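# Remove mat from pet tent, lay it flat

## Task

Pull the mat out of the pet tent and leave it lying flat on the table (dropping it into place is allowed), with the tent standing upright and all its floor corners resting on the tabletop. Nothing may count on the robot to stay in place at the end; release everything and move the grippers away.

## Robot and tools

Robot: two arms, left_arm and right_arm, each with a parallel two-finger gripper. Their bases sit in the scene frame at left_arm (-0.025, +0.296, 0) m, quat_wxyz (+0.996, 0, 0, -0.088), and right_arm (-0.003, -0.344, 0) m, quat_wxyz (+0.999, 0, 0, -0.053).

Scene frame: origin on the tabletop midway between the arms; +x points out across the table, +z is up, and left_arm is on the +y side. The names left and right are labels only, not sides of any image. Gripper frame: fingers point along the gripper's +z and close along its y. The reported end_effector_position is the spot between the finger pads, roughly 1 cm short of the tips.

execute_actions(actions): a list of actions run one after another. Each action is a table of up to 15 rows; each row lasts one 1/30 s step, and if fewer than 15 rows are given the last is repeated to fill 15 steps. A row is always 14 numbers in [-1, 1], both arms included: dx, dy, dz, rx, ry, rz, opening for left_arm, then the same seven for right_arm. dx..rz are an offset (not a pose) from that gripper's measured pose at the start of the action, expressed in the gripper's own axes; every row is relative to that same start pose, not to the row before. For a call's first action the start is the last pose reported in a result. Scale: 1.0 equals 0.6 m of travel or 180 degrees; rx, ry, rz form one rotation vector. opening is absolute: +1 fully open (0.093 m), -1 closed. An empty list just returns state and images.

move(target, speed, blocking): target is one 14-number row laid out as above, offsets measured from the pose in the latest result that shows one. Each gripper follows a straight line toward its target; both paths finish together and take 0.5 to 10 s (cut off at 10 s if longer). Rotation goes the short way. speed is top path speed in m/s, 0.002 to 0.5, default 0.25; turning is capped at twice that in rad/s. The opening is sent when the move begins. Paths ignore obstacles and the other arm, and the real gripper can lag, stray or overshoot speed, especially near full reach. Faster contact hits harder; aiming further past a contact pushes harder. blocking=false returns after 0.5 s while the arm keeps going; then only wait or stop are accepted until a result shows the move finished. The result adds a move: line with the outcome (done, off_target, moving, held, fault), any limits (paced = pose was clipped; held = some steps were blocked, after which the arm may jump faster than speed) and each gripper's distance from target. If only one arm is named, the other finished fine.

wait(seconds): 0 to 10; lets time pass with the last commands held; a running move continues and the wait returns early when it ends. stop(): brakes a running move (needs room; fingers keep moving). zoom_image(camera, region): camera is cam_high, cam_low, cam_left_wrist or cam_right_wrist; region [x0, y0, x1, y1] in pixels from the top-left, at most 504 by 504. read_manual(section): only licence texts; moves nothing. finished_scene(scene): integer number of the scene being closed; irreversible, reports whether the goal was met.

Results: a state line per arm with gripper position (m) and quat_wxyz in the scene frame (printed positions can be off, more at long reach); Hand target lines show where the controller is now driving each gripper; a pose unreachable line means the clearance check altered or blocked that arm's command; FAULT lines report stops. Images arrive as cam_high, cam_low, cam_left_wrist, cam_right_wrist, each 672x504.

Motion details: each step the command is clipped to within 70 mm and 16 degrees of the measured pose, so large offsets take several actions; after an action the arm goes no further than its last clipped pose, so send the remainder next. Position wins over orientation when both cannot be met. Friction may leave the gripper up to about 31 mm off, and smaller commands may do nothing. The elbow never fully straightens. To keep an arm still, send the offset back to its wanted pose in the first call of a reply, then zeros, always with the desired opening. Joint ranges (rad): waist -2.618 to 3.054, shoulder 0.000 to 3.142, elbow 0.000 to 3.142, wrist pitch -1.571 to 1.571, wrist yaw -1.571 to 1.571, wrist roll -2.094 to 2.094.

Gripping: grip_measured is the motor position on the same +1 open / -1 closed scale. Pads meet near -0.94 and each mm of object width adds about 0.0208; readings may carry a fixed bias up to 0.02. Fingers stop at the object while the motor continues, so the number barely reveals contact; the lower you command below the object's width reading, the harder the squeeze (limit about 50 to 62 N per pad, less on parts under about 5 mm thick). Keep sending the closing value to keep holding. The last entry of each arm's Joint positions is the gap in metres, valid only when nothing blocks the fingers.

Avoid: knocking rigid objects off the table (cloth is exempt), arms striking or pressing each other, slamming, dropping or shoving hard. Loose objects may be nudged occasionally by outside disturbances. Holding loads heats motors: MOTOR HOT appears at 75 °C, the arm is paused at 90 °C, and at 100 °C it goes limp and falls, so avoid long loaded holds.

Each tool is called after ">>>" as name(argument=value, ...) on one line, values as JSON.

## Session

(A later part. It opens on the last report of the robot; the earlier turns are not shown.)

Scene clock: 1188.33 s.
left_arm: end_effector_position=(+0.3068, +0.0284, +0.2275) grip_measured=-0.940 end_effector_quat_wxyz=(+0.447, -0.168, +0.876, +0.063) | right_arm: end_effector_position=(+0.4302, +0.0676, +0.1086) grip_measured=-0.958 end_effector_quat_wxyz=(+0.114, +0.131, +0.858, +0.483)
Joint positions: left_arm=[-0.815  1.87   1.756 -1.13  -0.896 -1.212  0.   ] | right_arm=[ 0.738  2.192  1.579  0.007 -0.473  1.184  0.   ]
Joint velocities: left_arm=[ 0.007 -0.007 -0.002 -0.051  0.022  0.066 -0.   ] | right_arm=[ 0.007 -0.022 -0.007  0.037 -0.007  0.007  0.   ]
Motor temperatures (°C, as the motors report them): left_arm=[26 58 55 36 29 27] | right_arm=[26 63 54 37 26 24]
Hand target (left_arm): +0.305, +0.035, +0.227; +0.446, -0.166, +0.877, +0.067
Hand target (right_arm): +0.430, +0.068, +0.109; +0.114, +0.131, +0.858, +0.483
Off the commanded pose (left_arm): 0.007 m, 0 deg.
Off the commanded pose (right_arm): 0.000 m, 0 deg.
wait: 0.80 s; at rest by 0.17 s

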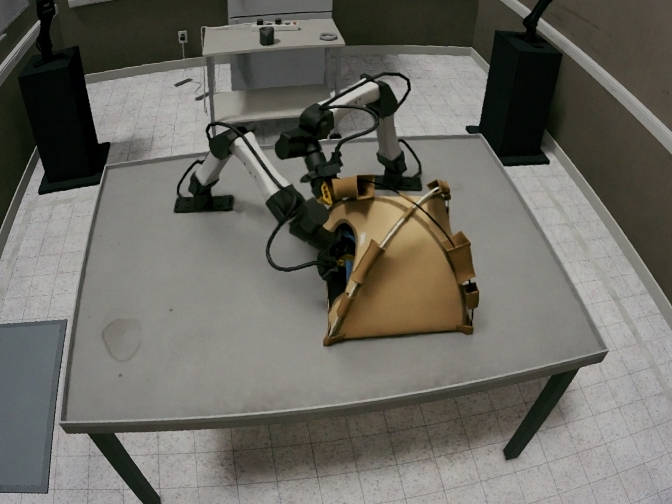

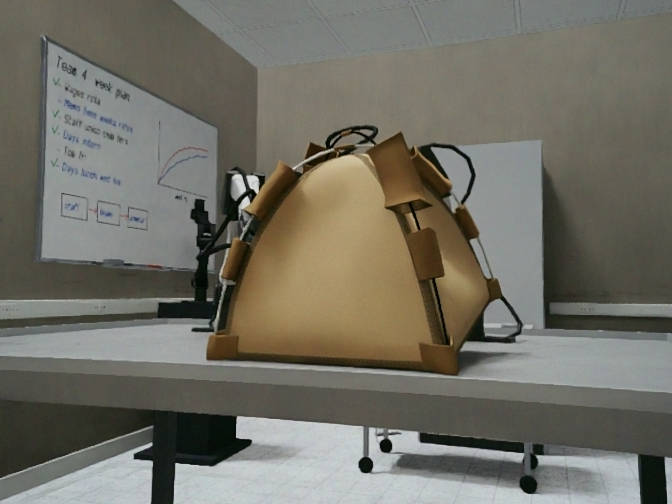

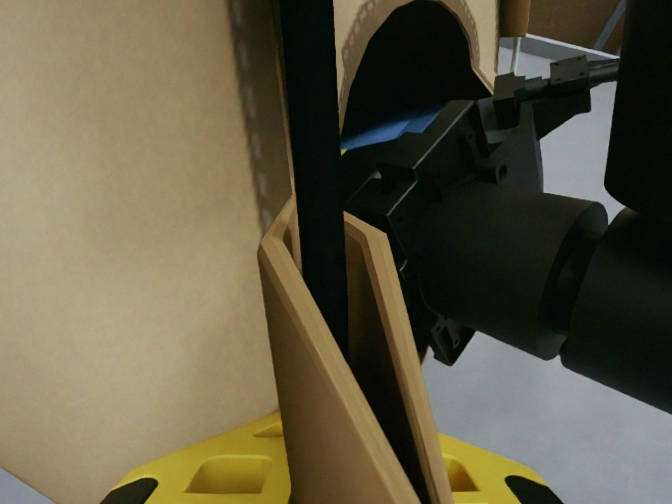

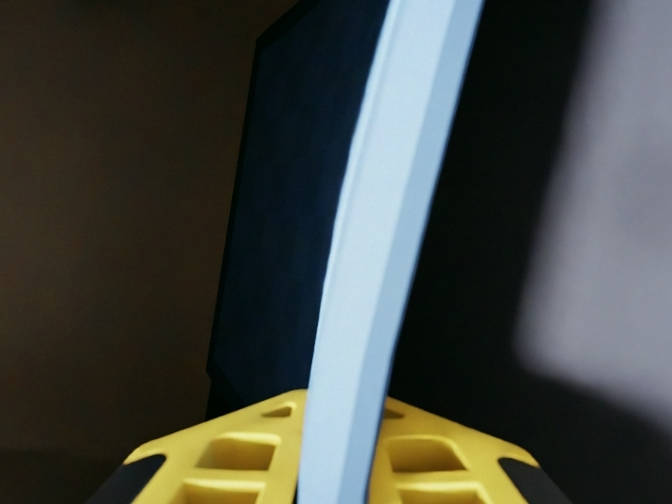

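>>> move(target=[0.160,0.043,0.0475,0.019,-0.078,-0.022,-1, 0.017,-0.0575,-0.034,0,0,0,-1], speed=0.05)

Scene clock: 1210.03 s.
left_arm: end_effector_position=(+0.2725, +0.0312, +0.1399) grip_measured=-0.940 end_effector_quat_wxyz=(+0.557, -0.191, +0.808, +0.024) | right_arm: end_effector_position=(+0.4092, +0.0448, +0.0834) grip_measured=-0.958 end_effector_quat_wxyz=(+0.109, +0.132, +0.862, +0.478)
Joint positions: left_arm=[-0.945  1.799  1.156 -0.528 -1.147 -1.324  0.   ] | right_arm=[ 0.724  2.131  1.383  0.121 -0.486  1.172  0.   ]
Joint velocities: left_arm=[-0.002  0.002 -0.012  0.007 -0.081 -0.037 -0.   ] | right_arm=[-0.012 -0.002 -0.007  0.007  0.007 -0.007  0.   ]
Motor temperatures (°C, as the motors report them): left_arm=[25 61 53 35 29 27] | right_arm=[26 66 53 38 26 24]
Hand target (left_arm): +0.267, +0.037, +0.133; +0.557, -0.176, +0.811, +0.040
Hand target (right_arm): +0.410, +0.038, +0.088; +0.114, +0.131, +0.858, +0.483
Off the commanded pose (left_arm): 0.011 m, 3 deg.
Off the commanded pose (right_arm): 0.009 m, 1 deg.
move: off_target (left_arm)

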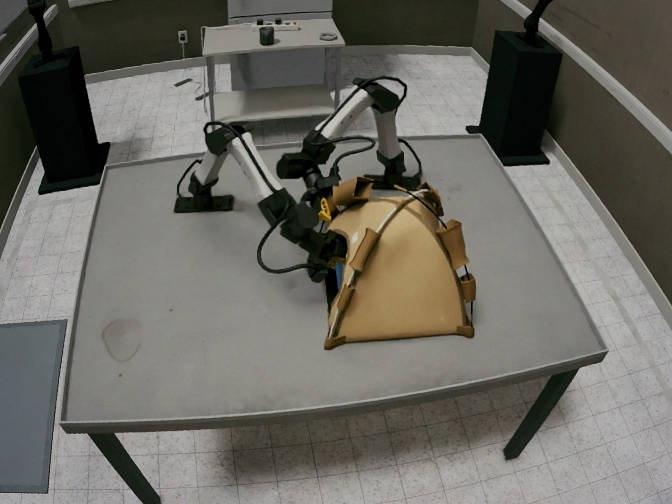

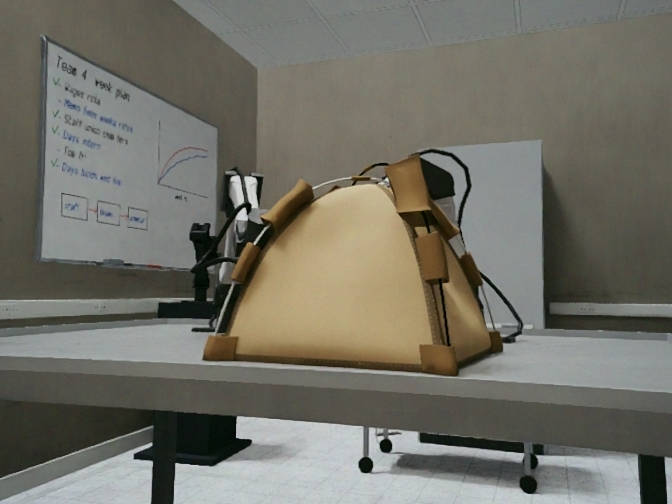

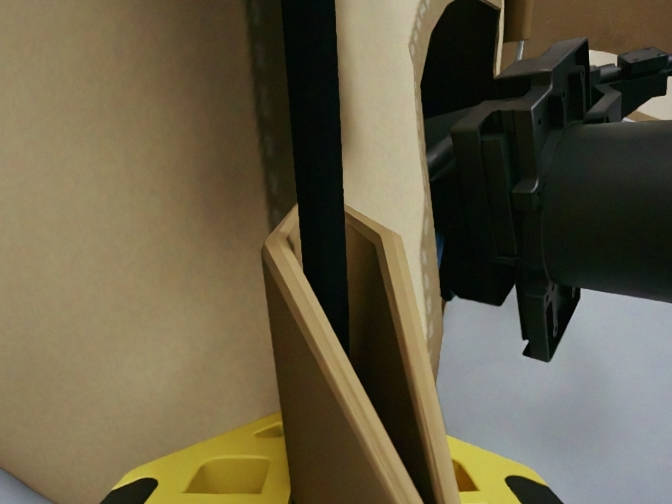

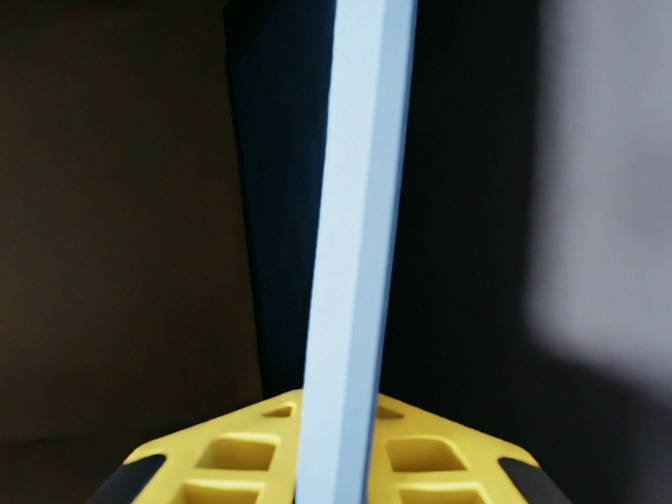

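>>> move(target=[0.0107,0.0143,-0.001,0,0,0,-1, 0.008,0.0525,0.0055,0,0,-0.45,-1], speed=0.2)

Scene clock: 1227.07 s.
left_arm: end_effector_position=(+0.2733, +0.0307, +0.1394) grip_measured=-0.940 end_effector_quat_wxyz=(+0.561, -0.201, +0.803, +0.015) | right_arm: end_effector_position=(+0.4085, +0.0566, +0.0969) grip_measured=-0.958 end_effector_quat_wxyz=(+0.380, -0.447, +0.754, +0.296)
Joint positions: left_arm=[-0.945  1.799  1.145 -0.499 -1.155 -1.337  0.   ] | right_arm=[ 0.748  2.131  1.458  0.03  -0.462 -0.195  0.   ]
Joint velocities: left_arm=[ 0.002 -0.002 -0.007 -0.066  0.022 -0.007  0.   ] | right_arm=[ 0.002 -0.017 -0.002  0.051 -0.022 -0.022  0.   ]
Motor temperatures (°C, as the motors report them): left_arm=[25 58 52 35 29 27] | right_arm=[26 68 52 38 26 24]
Hand target (left_arm): +0.267, +0.037, +0.133; +0.557, -0.191, +0.808, +0.024
Hand target (right_arm): +0.410, +0.065, +0.108; +0.394, -0.459, +0.741, +0.292
Off the commanded pose (left_arm): 0.011 m, 2 deg.
Off the commanded pose (right_arm): 0.014 m, 3 deg.
move: off_target (left_arm, right_arm)

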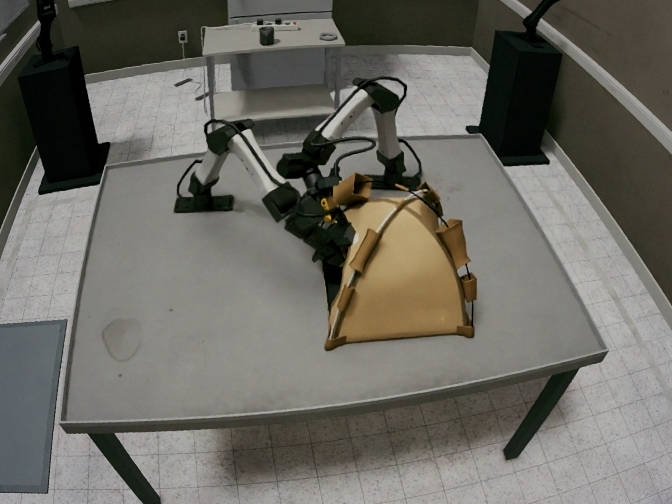

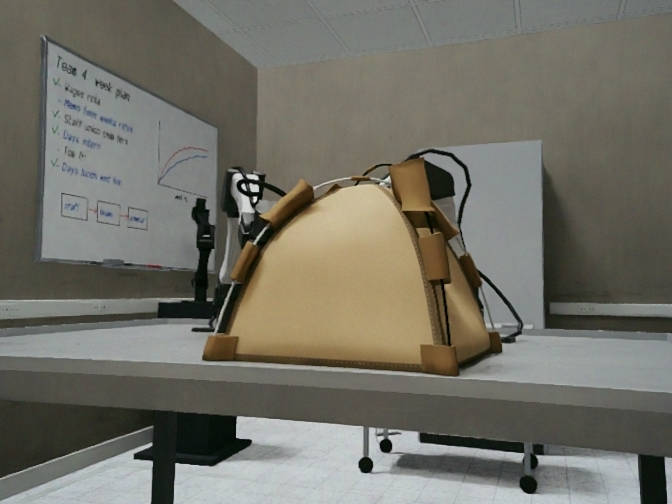

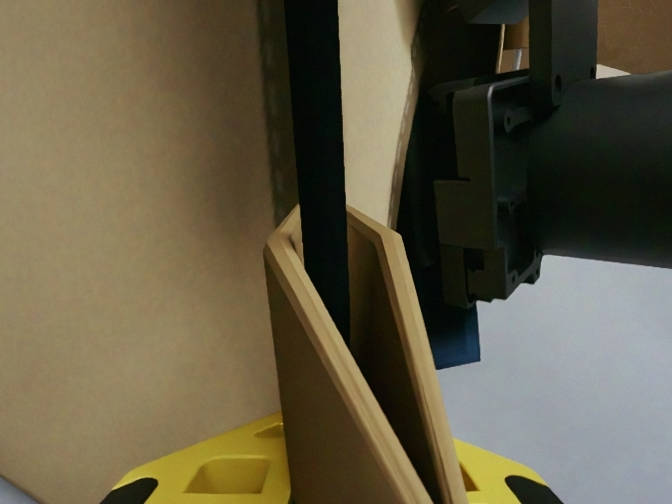

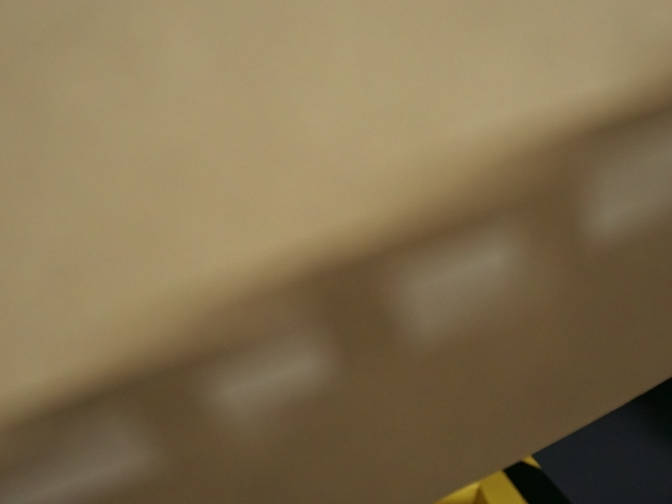

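>>> move(target=[0.0107,0.0143,-0.001,0,0,0,-1, 0.06,-0.057,-0.105,0,0,0,-1], speed=0.05)

Scene clock: 1233.73 s.
left_arm: end_effector_position=(+0.2739, +0.0309, +0.1393) grip_measured=-0.940 end_effector_quat_wxyz=(+0.565, -0.208, +0.798, +0.009) | right_arm: end_effector_position=(+0.4109, -0.0163, +0.0972) grip_measured=-0.958 end_effector_quat_wxyz=(+0.379, -0.443, +0.756, +0.299)
Joint positions: left_arm=[-0.945  1.799  1.137 -0.478 -1.163 -1.346  0.   ] | right_arm=[ 0.601  2.007  1.277  0.038 -0.58  -0.287  0.   ]
Joint velocities: left_arm=[-0.002 -0.012 -0.012 -0.037 -0.066  0.037  0.   ] | right_arm=[-0.017  0.012 -0.007 -0.022 -0.022  0.037  0.   ]
Motor temperatures (°C, as the motors report them): left_arm=[25 58 52 35 29 27] | right_arm=[26 68 52 38 26 24]
Hand target (left_arm): +0.268, +0.036, +0.132; +0.561, -0.201, +0.803, +0.015
Hand target (right_arm): +0.407, -0.023, +0.097; +0.380, -0.446, +0.754, +0.298
Off the commanded pose (left_arm): 0.011 m, 1 deg.
Off the commanded pose (right_arm): 0.008 m, 1 deg.
move: off_target (left_arm)

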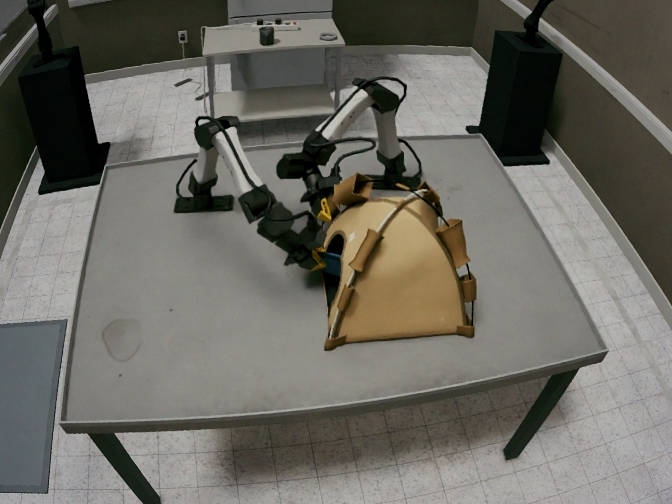

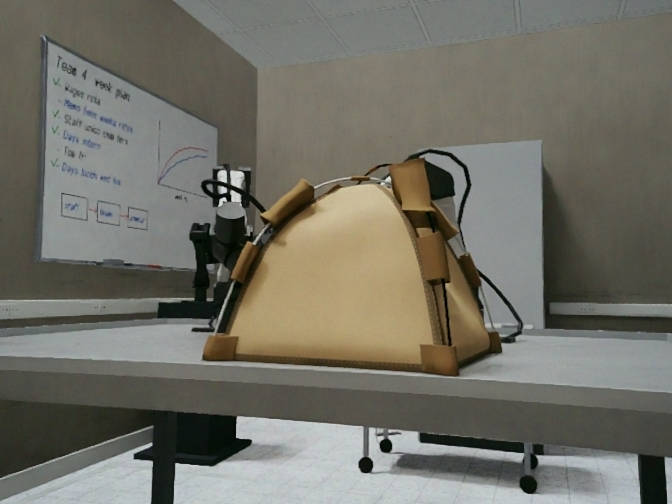

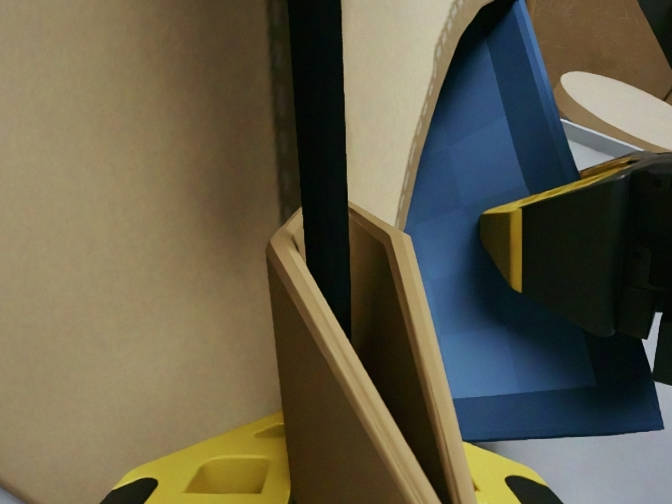

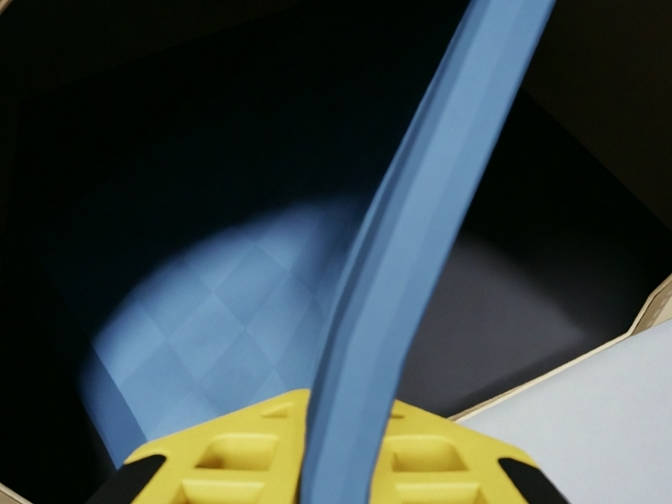

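>>> move(target=[0.0107,0.0143,-0.001,0,0,0,-1, 0.094,-0.058,-0.127,0,0,0,-1], speed=0.05)

Scene clock: 1240.33 s.
left_arm: end_effector_position=(+0.2743, +0.0287, +0.1379) grip_measured=-0.940 end_effector_quat_wxyz=(+0.564, -0.211, +0.799, +0.001) | right_arm: end_effector_position=(+0.4081, -0.1071, +0.0909) grip_measured=-0.958 end_effector_quat_wxyz=(+0.390, -0.440, +0.751, +0.301)
Joint positions: left_arm=[-0.945  1.799  1.132 -0.457 -1.155 -1.346  0.   ] | right_arm=[ 0.388  1.899  1.098  0.027 -0.741 -0.455  0.   ]
Joint velocities: left_arm=[-0.017  0.002 -0.007 -0.037  0.066  0.007  0.   ] | right_arm=[ 0.002 -0.007 -0.012 -0.066 -0.007  0.007  0.   ]
Motor temperatures (°C, as the motors report them): left_arm=[25 58 52 34 29 27] | right_arm=[26 68 52 38 26 24]
Hand target (left_arm): +0.269, +0.036, +0.132; +0.565, -0.208, +0.798, +0.009
Hand target (right_arm): +0.399, -0.115, +0.087; +0.381, -0.441, +0.755, +0.302
Off the commanded pose (left_arm): 0.011 m, 1 deg.
Off the commanded pose (right_arm): 0.013 m, 1 deg.
move: off_target (left_arm, right_arm)

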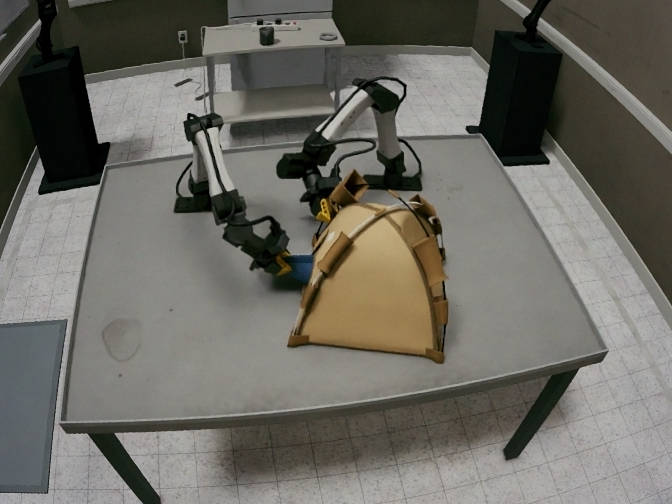

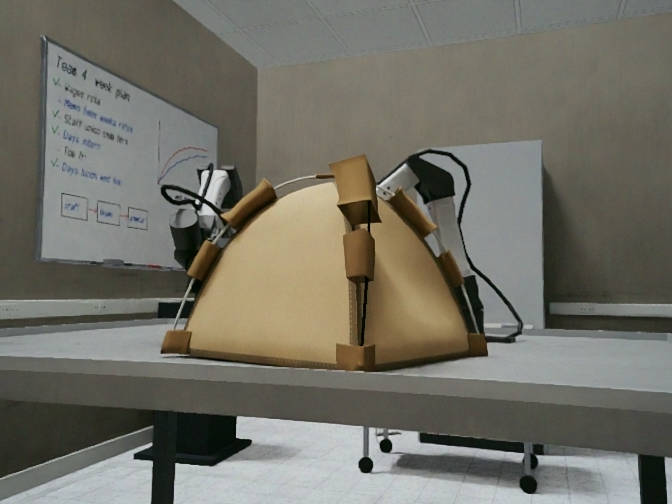

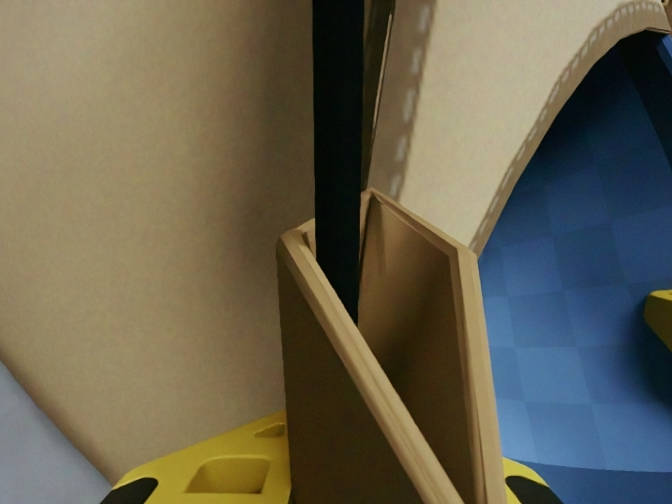

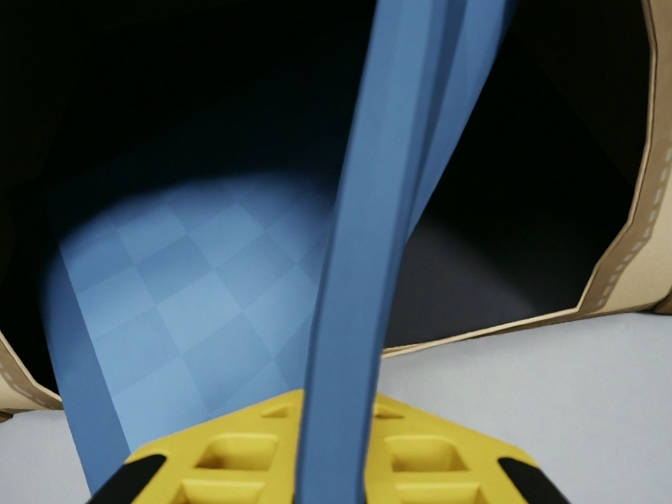

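>>> move(target=[0.0107,0.0143,-0.001,0,0,0,-1, 0.048,0,0.049,0,0.067,0,-1], speed=0.06)

Scene clock: 1253.33 s.
left_arm: end_effector_position=(+0.2746, +0.0281, +0.1383) grip_measured=-0.940 end_effector_quat_wxyz=(+0.564, -0.212, +0.798, -0.001) | right_arm: end_effector_position=(+0.4171, -0.0996, +0.0680) grip_measured=-0.958 end_effector_quat_wxyz=(+0.339, -0.461, +0.781, +0.252)
Joint positions: left_arm=[-0.945  1.799  1.132 -0.451 -1.155 -1.343  0.   ] | right_arm=[ 0.434  1.975  1.231 -0.157 -0.61  -0.521  0.   ]
Joint velocities: left_arm=[-0.007 -0.002  0.002 -0.022 -0.007 -0.022 -0.001] | right_arm=[ 0.002  0.017 -0.007  0.051 -0.051  0.037  0.   ]
Motor temperatures (°C, as the motors report them): left_arm=[25 58 51 34 29 27] | right_arm=[26 66 51 37 26 24]
Hand target (left_arm): +0.269, +0.034, +0.131; +0.563, -0.212, +0.799, +0.001
Hand target (right_arm): +0.409, -0.097, +0.052; +0.309, -0.468, +0.788, +0.253
Off the commanded pose (left_arm): 0.011 m, 0 deg.
Off the commanded pose (right_arm): 0.019 m, 4 deg.
move: off_target (left_arm, right_arm)

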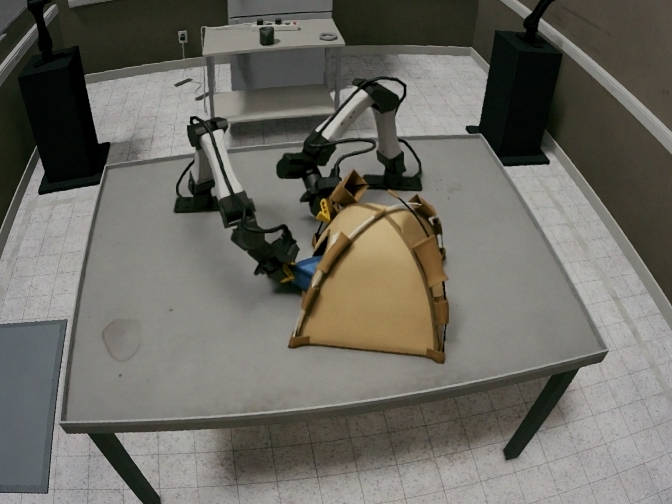

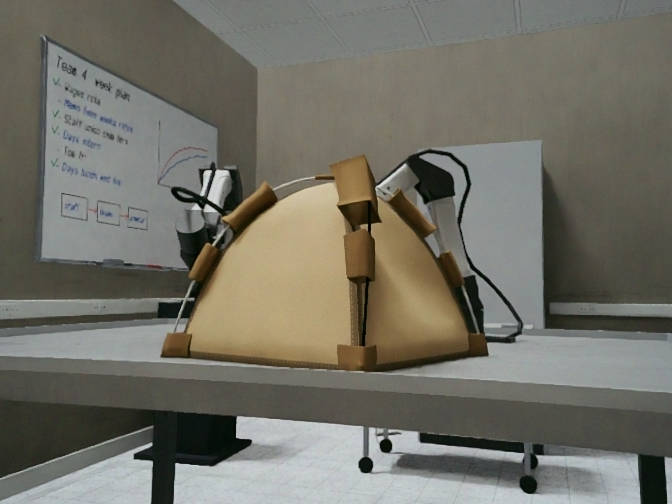

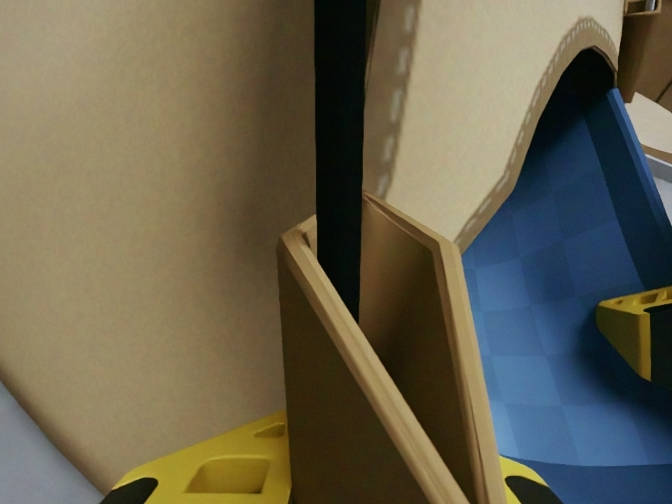

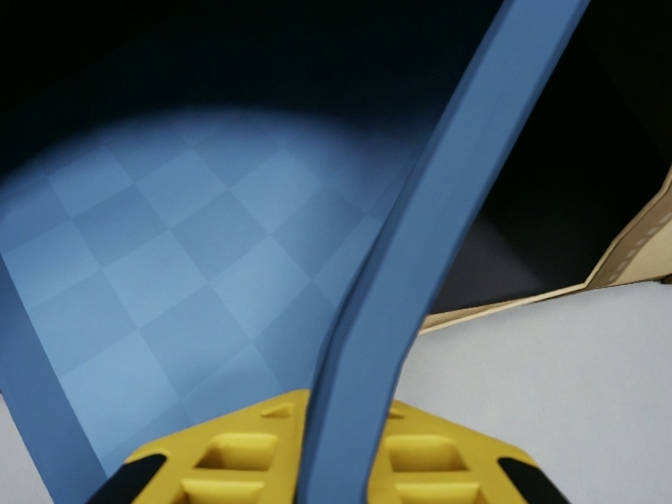

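>>> move(target=[0.0107,0.0143,-0.001,0,0,0,-1, 0.136,-0.038,-0.153,0,0,0,-1], speed=0.06)

Scene clock: 1263.13 s.
left_arm: end_effector_position=(+0.2730, +0.0238, +0.1367) grip_measured=-0.940 end_effector_quat_wxyz=(+0.559, -0.209, +0.802, -0.008) | right_arm: end_effector_position=(+0.3944, -0.2099, +0.0717) grip_measured=-0.958 end_effector_quat_wxyz=(+0.360, -0.461, +0.770, +0.254)
Joint positions: left_arm=[-0.951  1.799  1.132 -0.442 -1.139 -1.338  0.   ] | right_arm=[ 0.142  1.84   1.064 -0.279 -0.792 -0.825  0.   ]
Joint velocities: left_arm=[ 0.007  0.007 -0.007  0.022 -0.051  0.066 -0.   ] | right_arm=[-0.007 -0.007 -0.012 -0.051 -0.037 -0.081  0.   ]
Motor temperatures (°C, as the motors report them): left_arm=[25 58 50 34 29 27] | right_arm=[26 63 51 36 26 24]
Hand target (left_arm): +0.270, +0.033, +0.131; +0.564, -0.212, +0.798, -0.000
Hand target (right_arm): +0.381, -0.217, +0.064; +0.343, -0.458, +0.780, +0.255
Off the commanded pose (left_arm): 0.012 m, 1 deg.
Off the commanded pose (right_arm): 0.018 m, 3 deg.
move: off_target (left_arm, right_arm)

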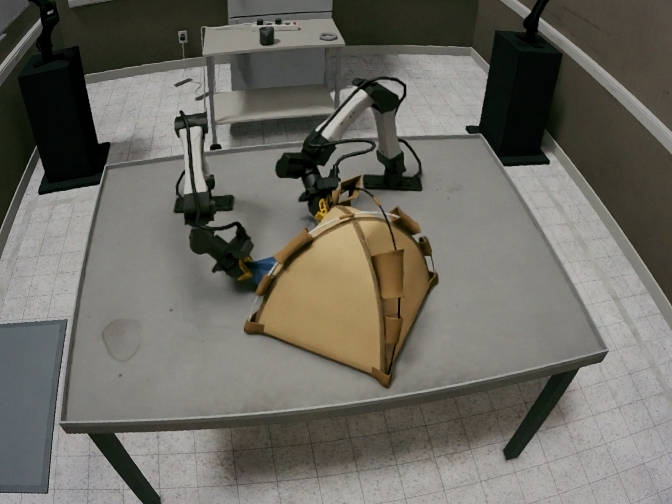

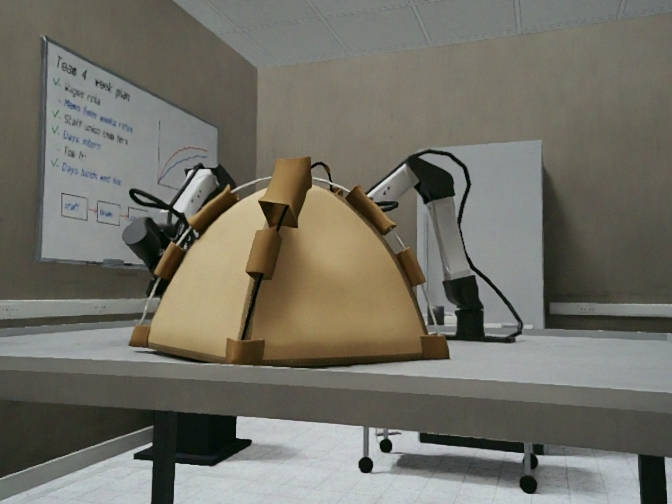

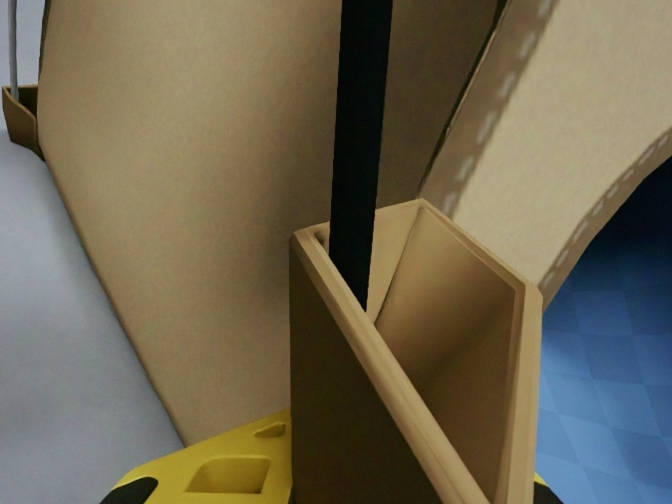

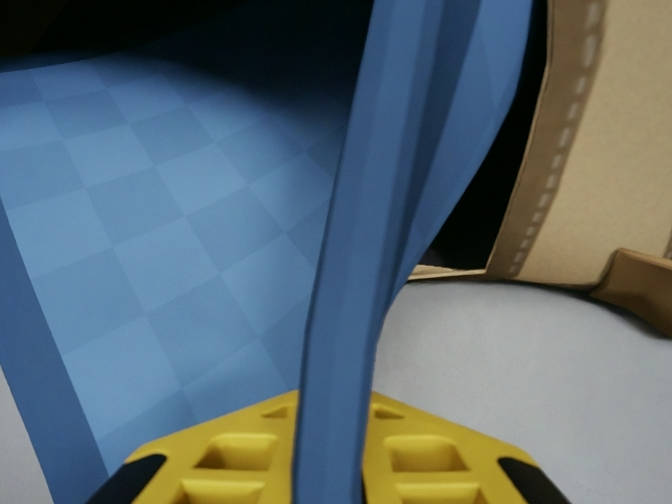

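>>> move(target=[0.015,0.018,0.0,0,0,0,-1, 0.0485,0.070,-0.042,0.0525,-0.004,0.041,-1], speed=0.06)

Scene clock: 1299.80 s.
left_arm: end_effector_position=(+0.2714, +0.0243, +0.1359) grip_measured=-0.940 end_effector_quat_wxyz=(+0.559, -0.206, +0.803, -0.010) | right_arm: end_effector_position=(+0.3533, -0.2264, +0.0738) grip_measured=-0.958 end_effector_quat_wxyz=(+0.398, -0.379, +0.809, +0.209)
Joint positions: left_arm=[-0.954  1.79   1.115 -0.424 -1.137 -1.328  0.   ] | right_arm=[ 0.142  1.577  0.713  0.    -0.672 -0.584  0.   ]
Joint velocities: left_arm=[-0.002 -0.002 -0.007  0.037  0.081  0.022 -0.002] | right_arm=[-0.007 -0.002  0.017  0.037  0.066  0.007  0.   ]
Motor temperatures (°C, as the motors report them): left_arm=[25 58 49 34 29 27] | right_arm=[26 61 48 34 26 24]
Hand target (left_arm): +0.267, +0.031, +0.126; +0.559, -0.209, +0.803, -0.007
Hand target (right_arm): +0.340, -0.224, +0.065; +0.384, -0.379, +0.814, +0.215
Off the commanded pose (left_arm): 0.013 m, 0 deg.
Off the commanded pose (right_arm): 0.016 m, 2 deg.
move: off_target (left_arm, right_arm)

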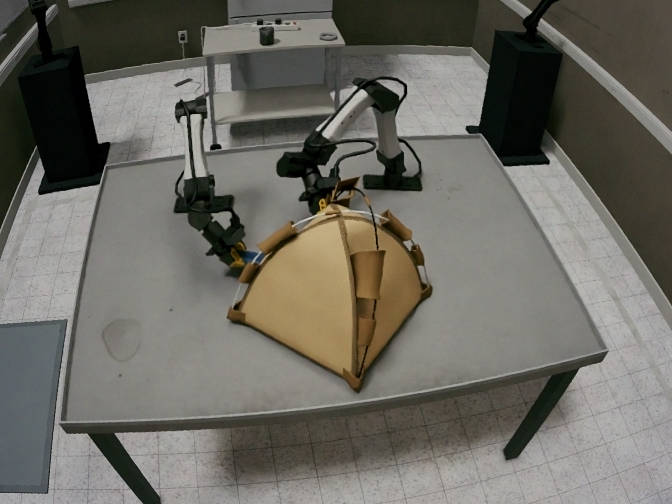

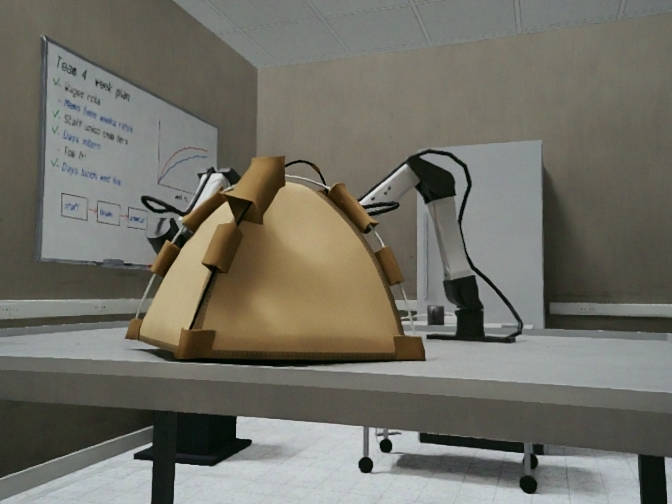

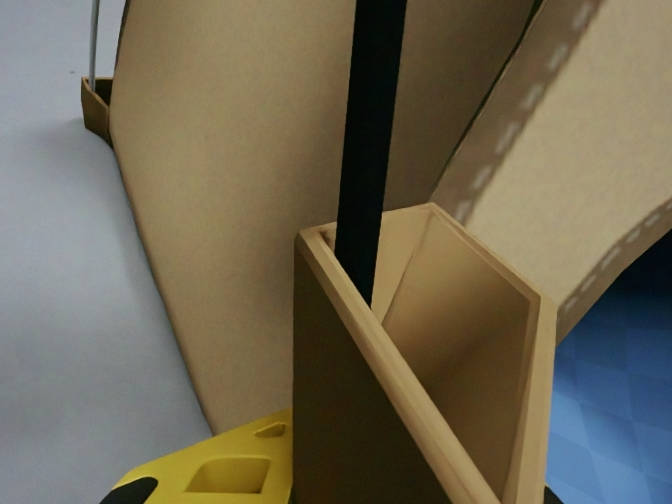

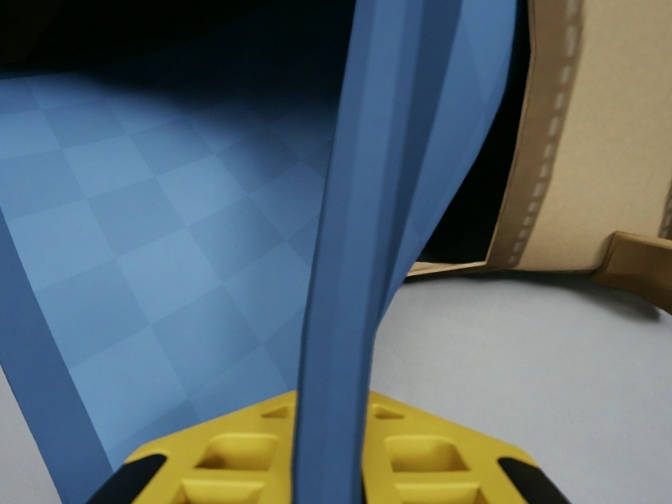

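>>> execute_actions(actions=[[[0,0,0,0,0,0,-0.6, 0,0,0,0,0,0,-1],[0,0,0,0,0,0,-0.2, 0,0,0,0,0,0,-1],[0,0,0,0,0,0,0.2, 0,0,0,0,0,0,-1],[0,0,0,0,0,0,0.4, 0,0,0,0,0,0,-1]]])

>>> move(target=[-0.05,0,-0.09,0,0,0,0.4, 0,0,0,0,0,0,-1], speed=0.1)

Scene clock: 1340.97 s.
left_arm: end_effector_position=(+0.2714, +0.0240, +0.1359) grip_measured=+0.398 end_effector_quat_wxyz=(+0.559, -0.205, +0.803, -0.011) | right_arm: end_effector_position=(+0.3536, -0.2262, +0.0742) grip_measured=-0.958 end_effector_quat_wxyz=(+0.399, -0.377, +0.809, +0.210)
Joint positions: left_arm=[-0.954  1.79   1.115 -0.422 -1.136 -1.325  0.064] | right_arm=[ 0.142  1.577  0.713  0.003 -0.673 -0.579  0.   ]
Joint velocities: left_arm=[-0.002  0.007 -0.007  0.022  0.022 -0.007 -0.   ] | right_arm=[-0.002 -0.002  0.022 -0.022 -0.007  0.022  0.   ]
Motor temperatures (°C, as the motors report them): left_arm=[25 57 47 34 29 27] | right_arm=[26 54 46 35 26 24]
Hand target (left_arm): +0.271, +0.024, +0.136; +0.559, -0.206, +0.803, -0.010
Hand target (right_arm): +0.353, -0.226, +0.074; +0.399, -0.379, +0.809, +0.209
Off the commanded pose (left_arm): 0.000 m, 0 deg.
Off the commanded pose (right_arm): 0.001 m, 0 deg.

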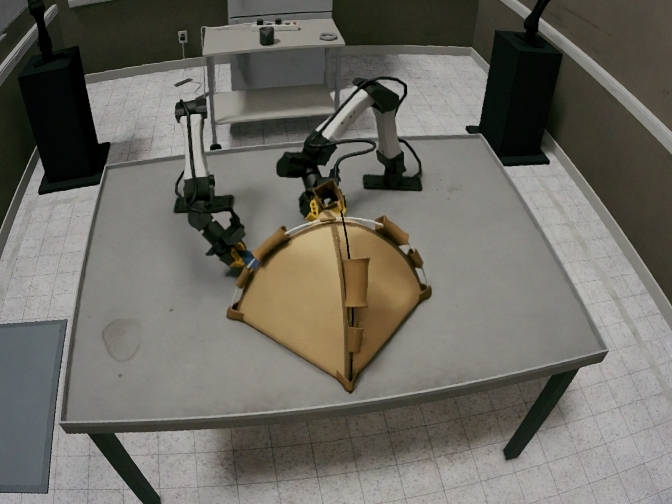

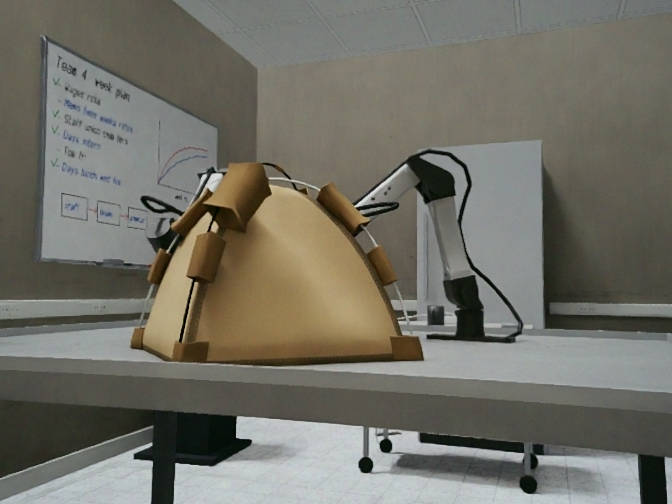

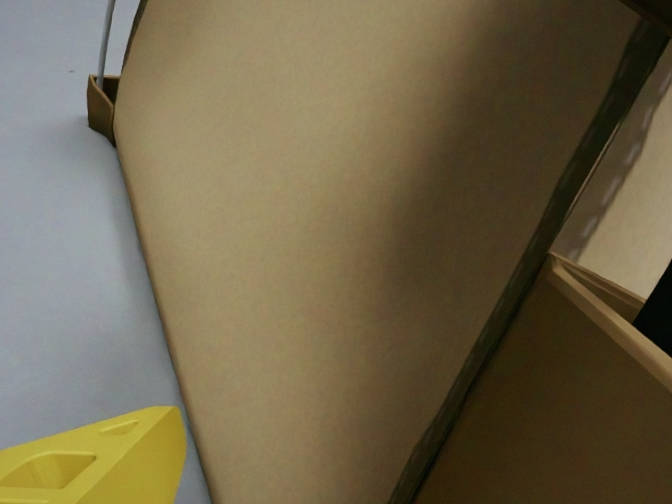

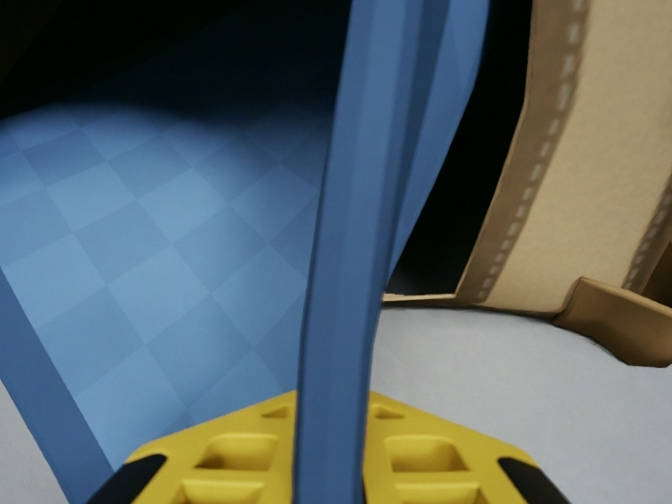

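Scene clock: 1342.23 s.
left_arm: end_effector_position=(+0.2329, +0.0257, +0.1763) grip_measured=+0.398 end_effector_quat_wxyz=(+0.553, -0.203, +0.808, -0.006) | right_arm: end_effector_position=(+0.3536, -0.2262, +0.0742) grip_measured=-0.958 end_effector_quat_wxyz=(+0.399, -0.376, +0.809, +0.211)
Joint positions: left_arm=[-1.057  1.731  1.248 -0.849 -1.16  -1.569  0.064] | right_arm=[ 0.142  1.577  0.713  0.003 -0.673 -0.577  0.   ]
Joint velocities: left_arm=[-0.002 -0.007 -0.002 -0.022 -0.007 -0.11  -0.   ] | right_arm=[-0.012 -0.002  0.002  0.037  0.051  0.022  0.   ]
Motor temperatures (°C, as the motors report them): left_arm=[25 57 48 34 29 27] | right_arm=[26 54 46 35 26 24]
Hand target (left_arm): +0.232, +0.023, +0.183; +0.558, -0.205, +0.804, -0.012
Hand target (right_arm): +0.354, -0.226, +0.074; +0.399, -0.377, +0.809, +0.210
Off the commanded pose (left_arm): 0.007 m, 1 deg.
Off the commanded pose (right_arm): 0.000 m, 0 deg.
move: done

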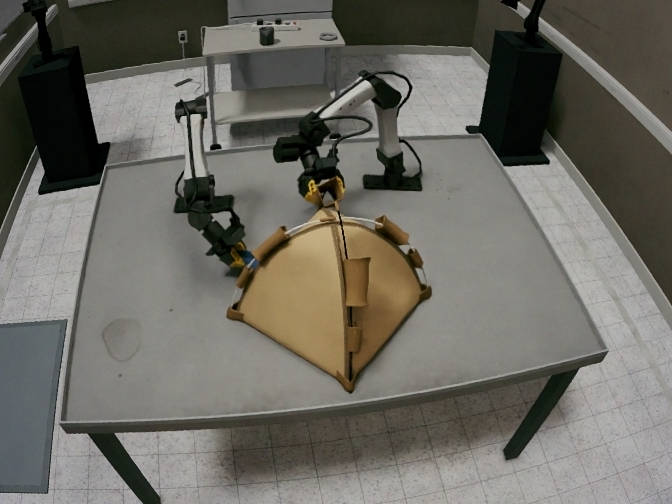

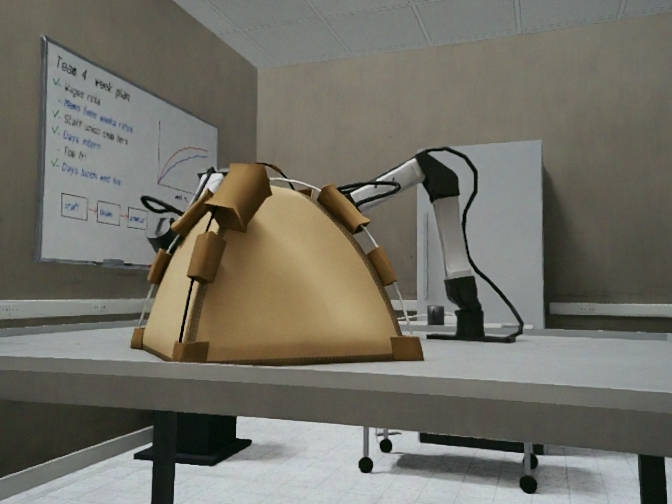

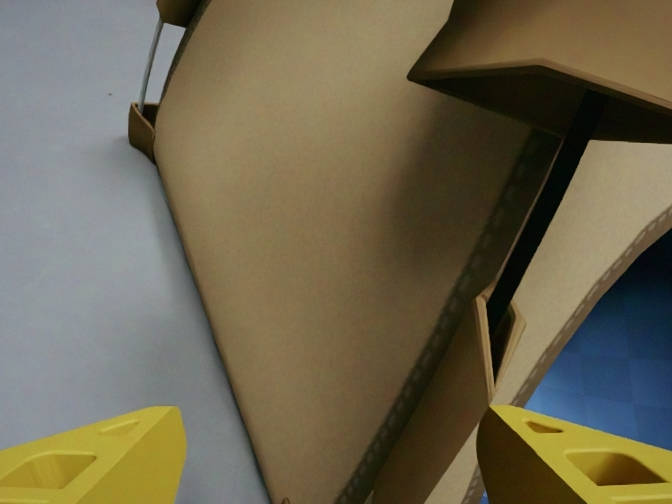

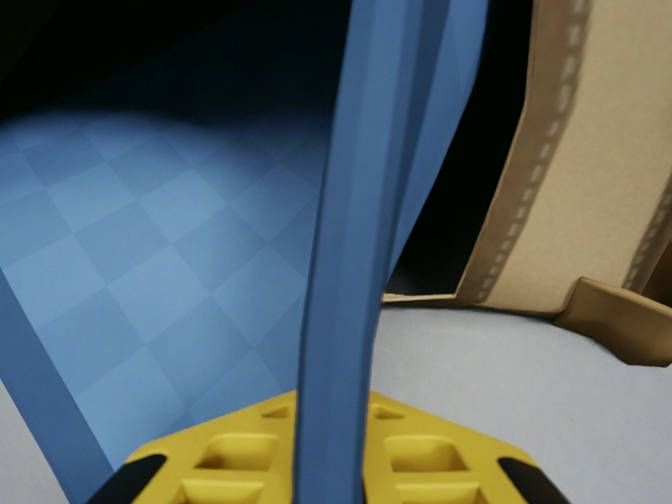

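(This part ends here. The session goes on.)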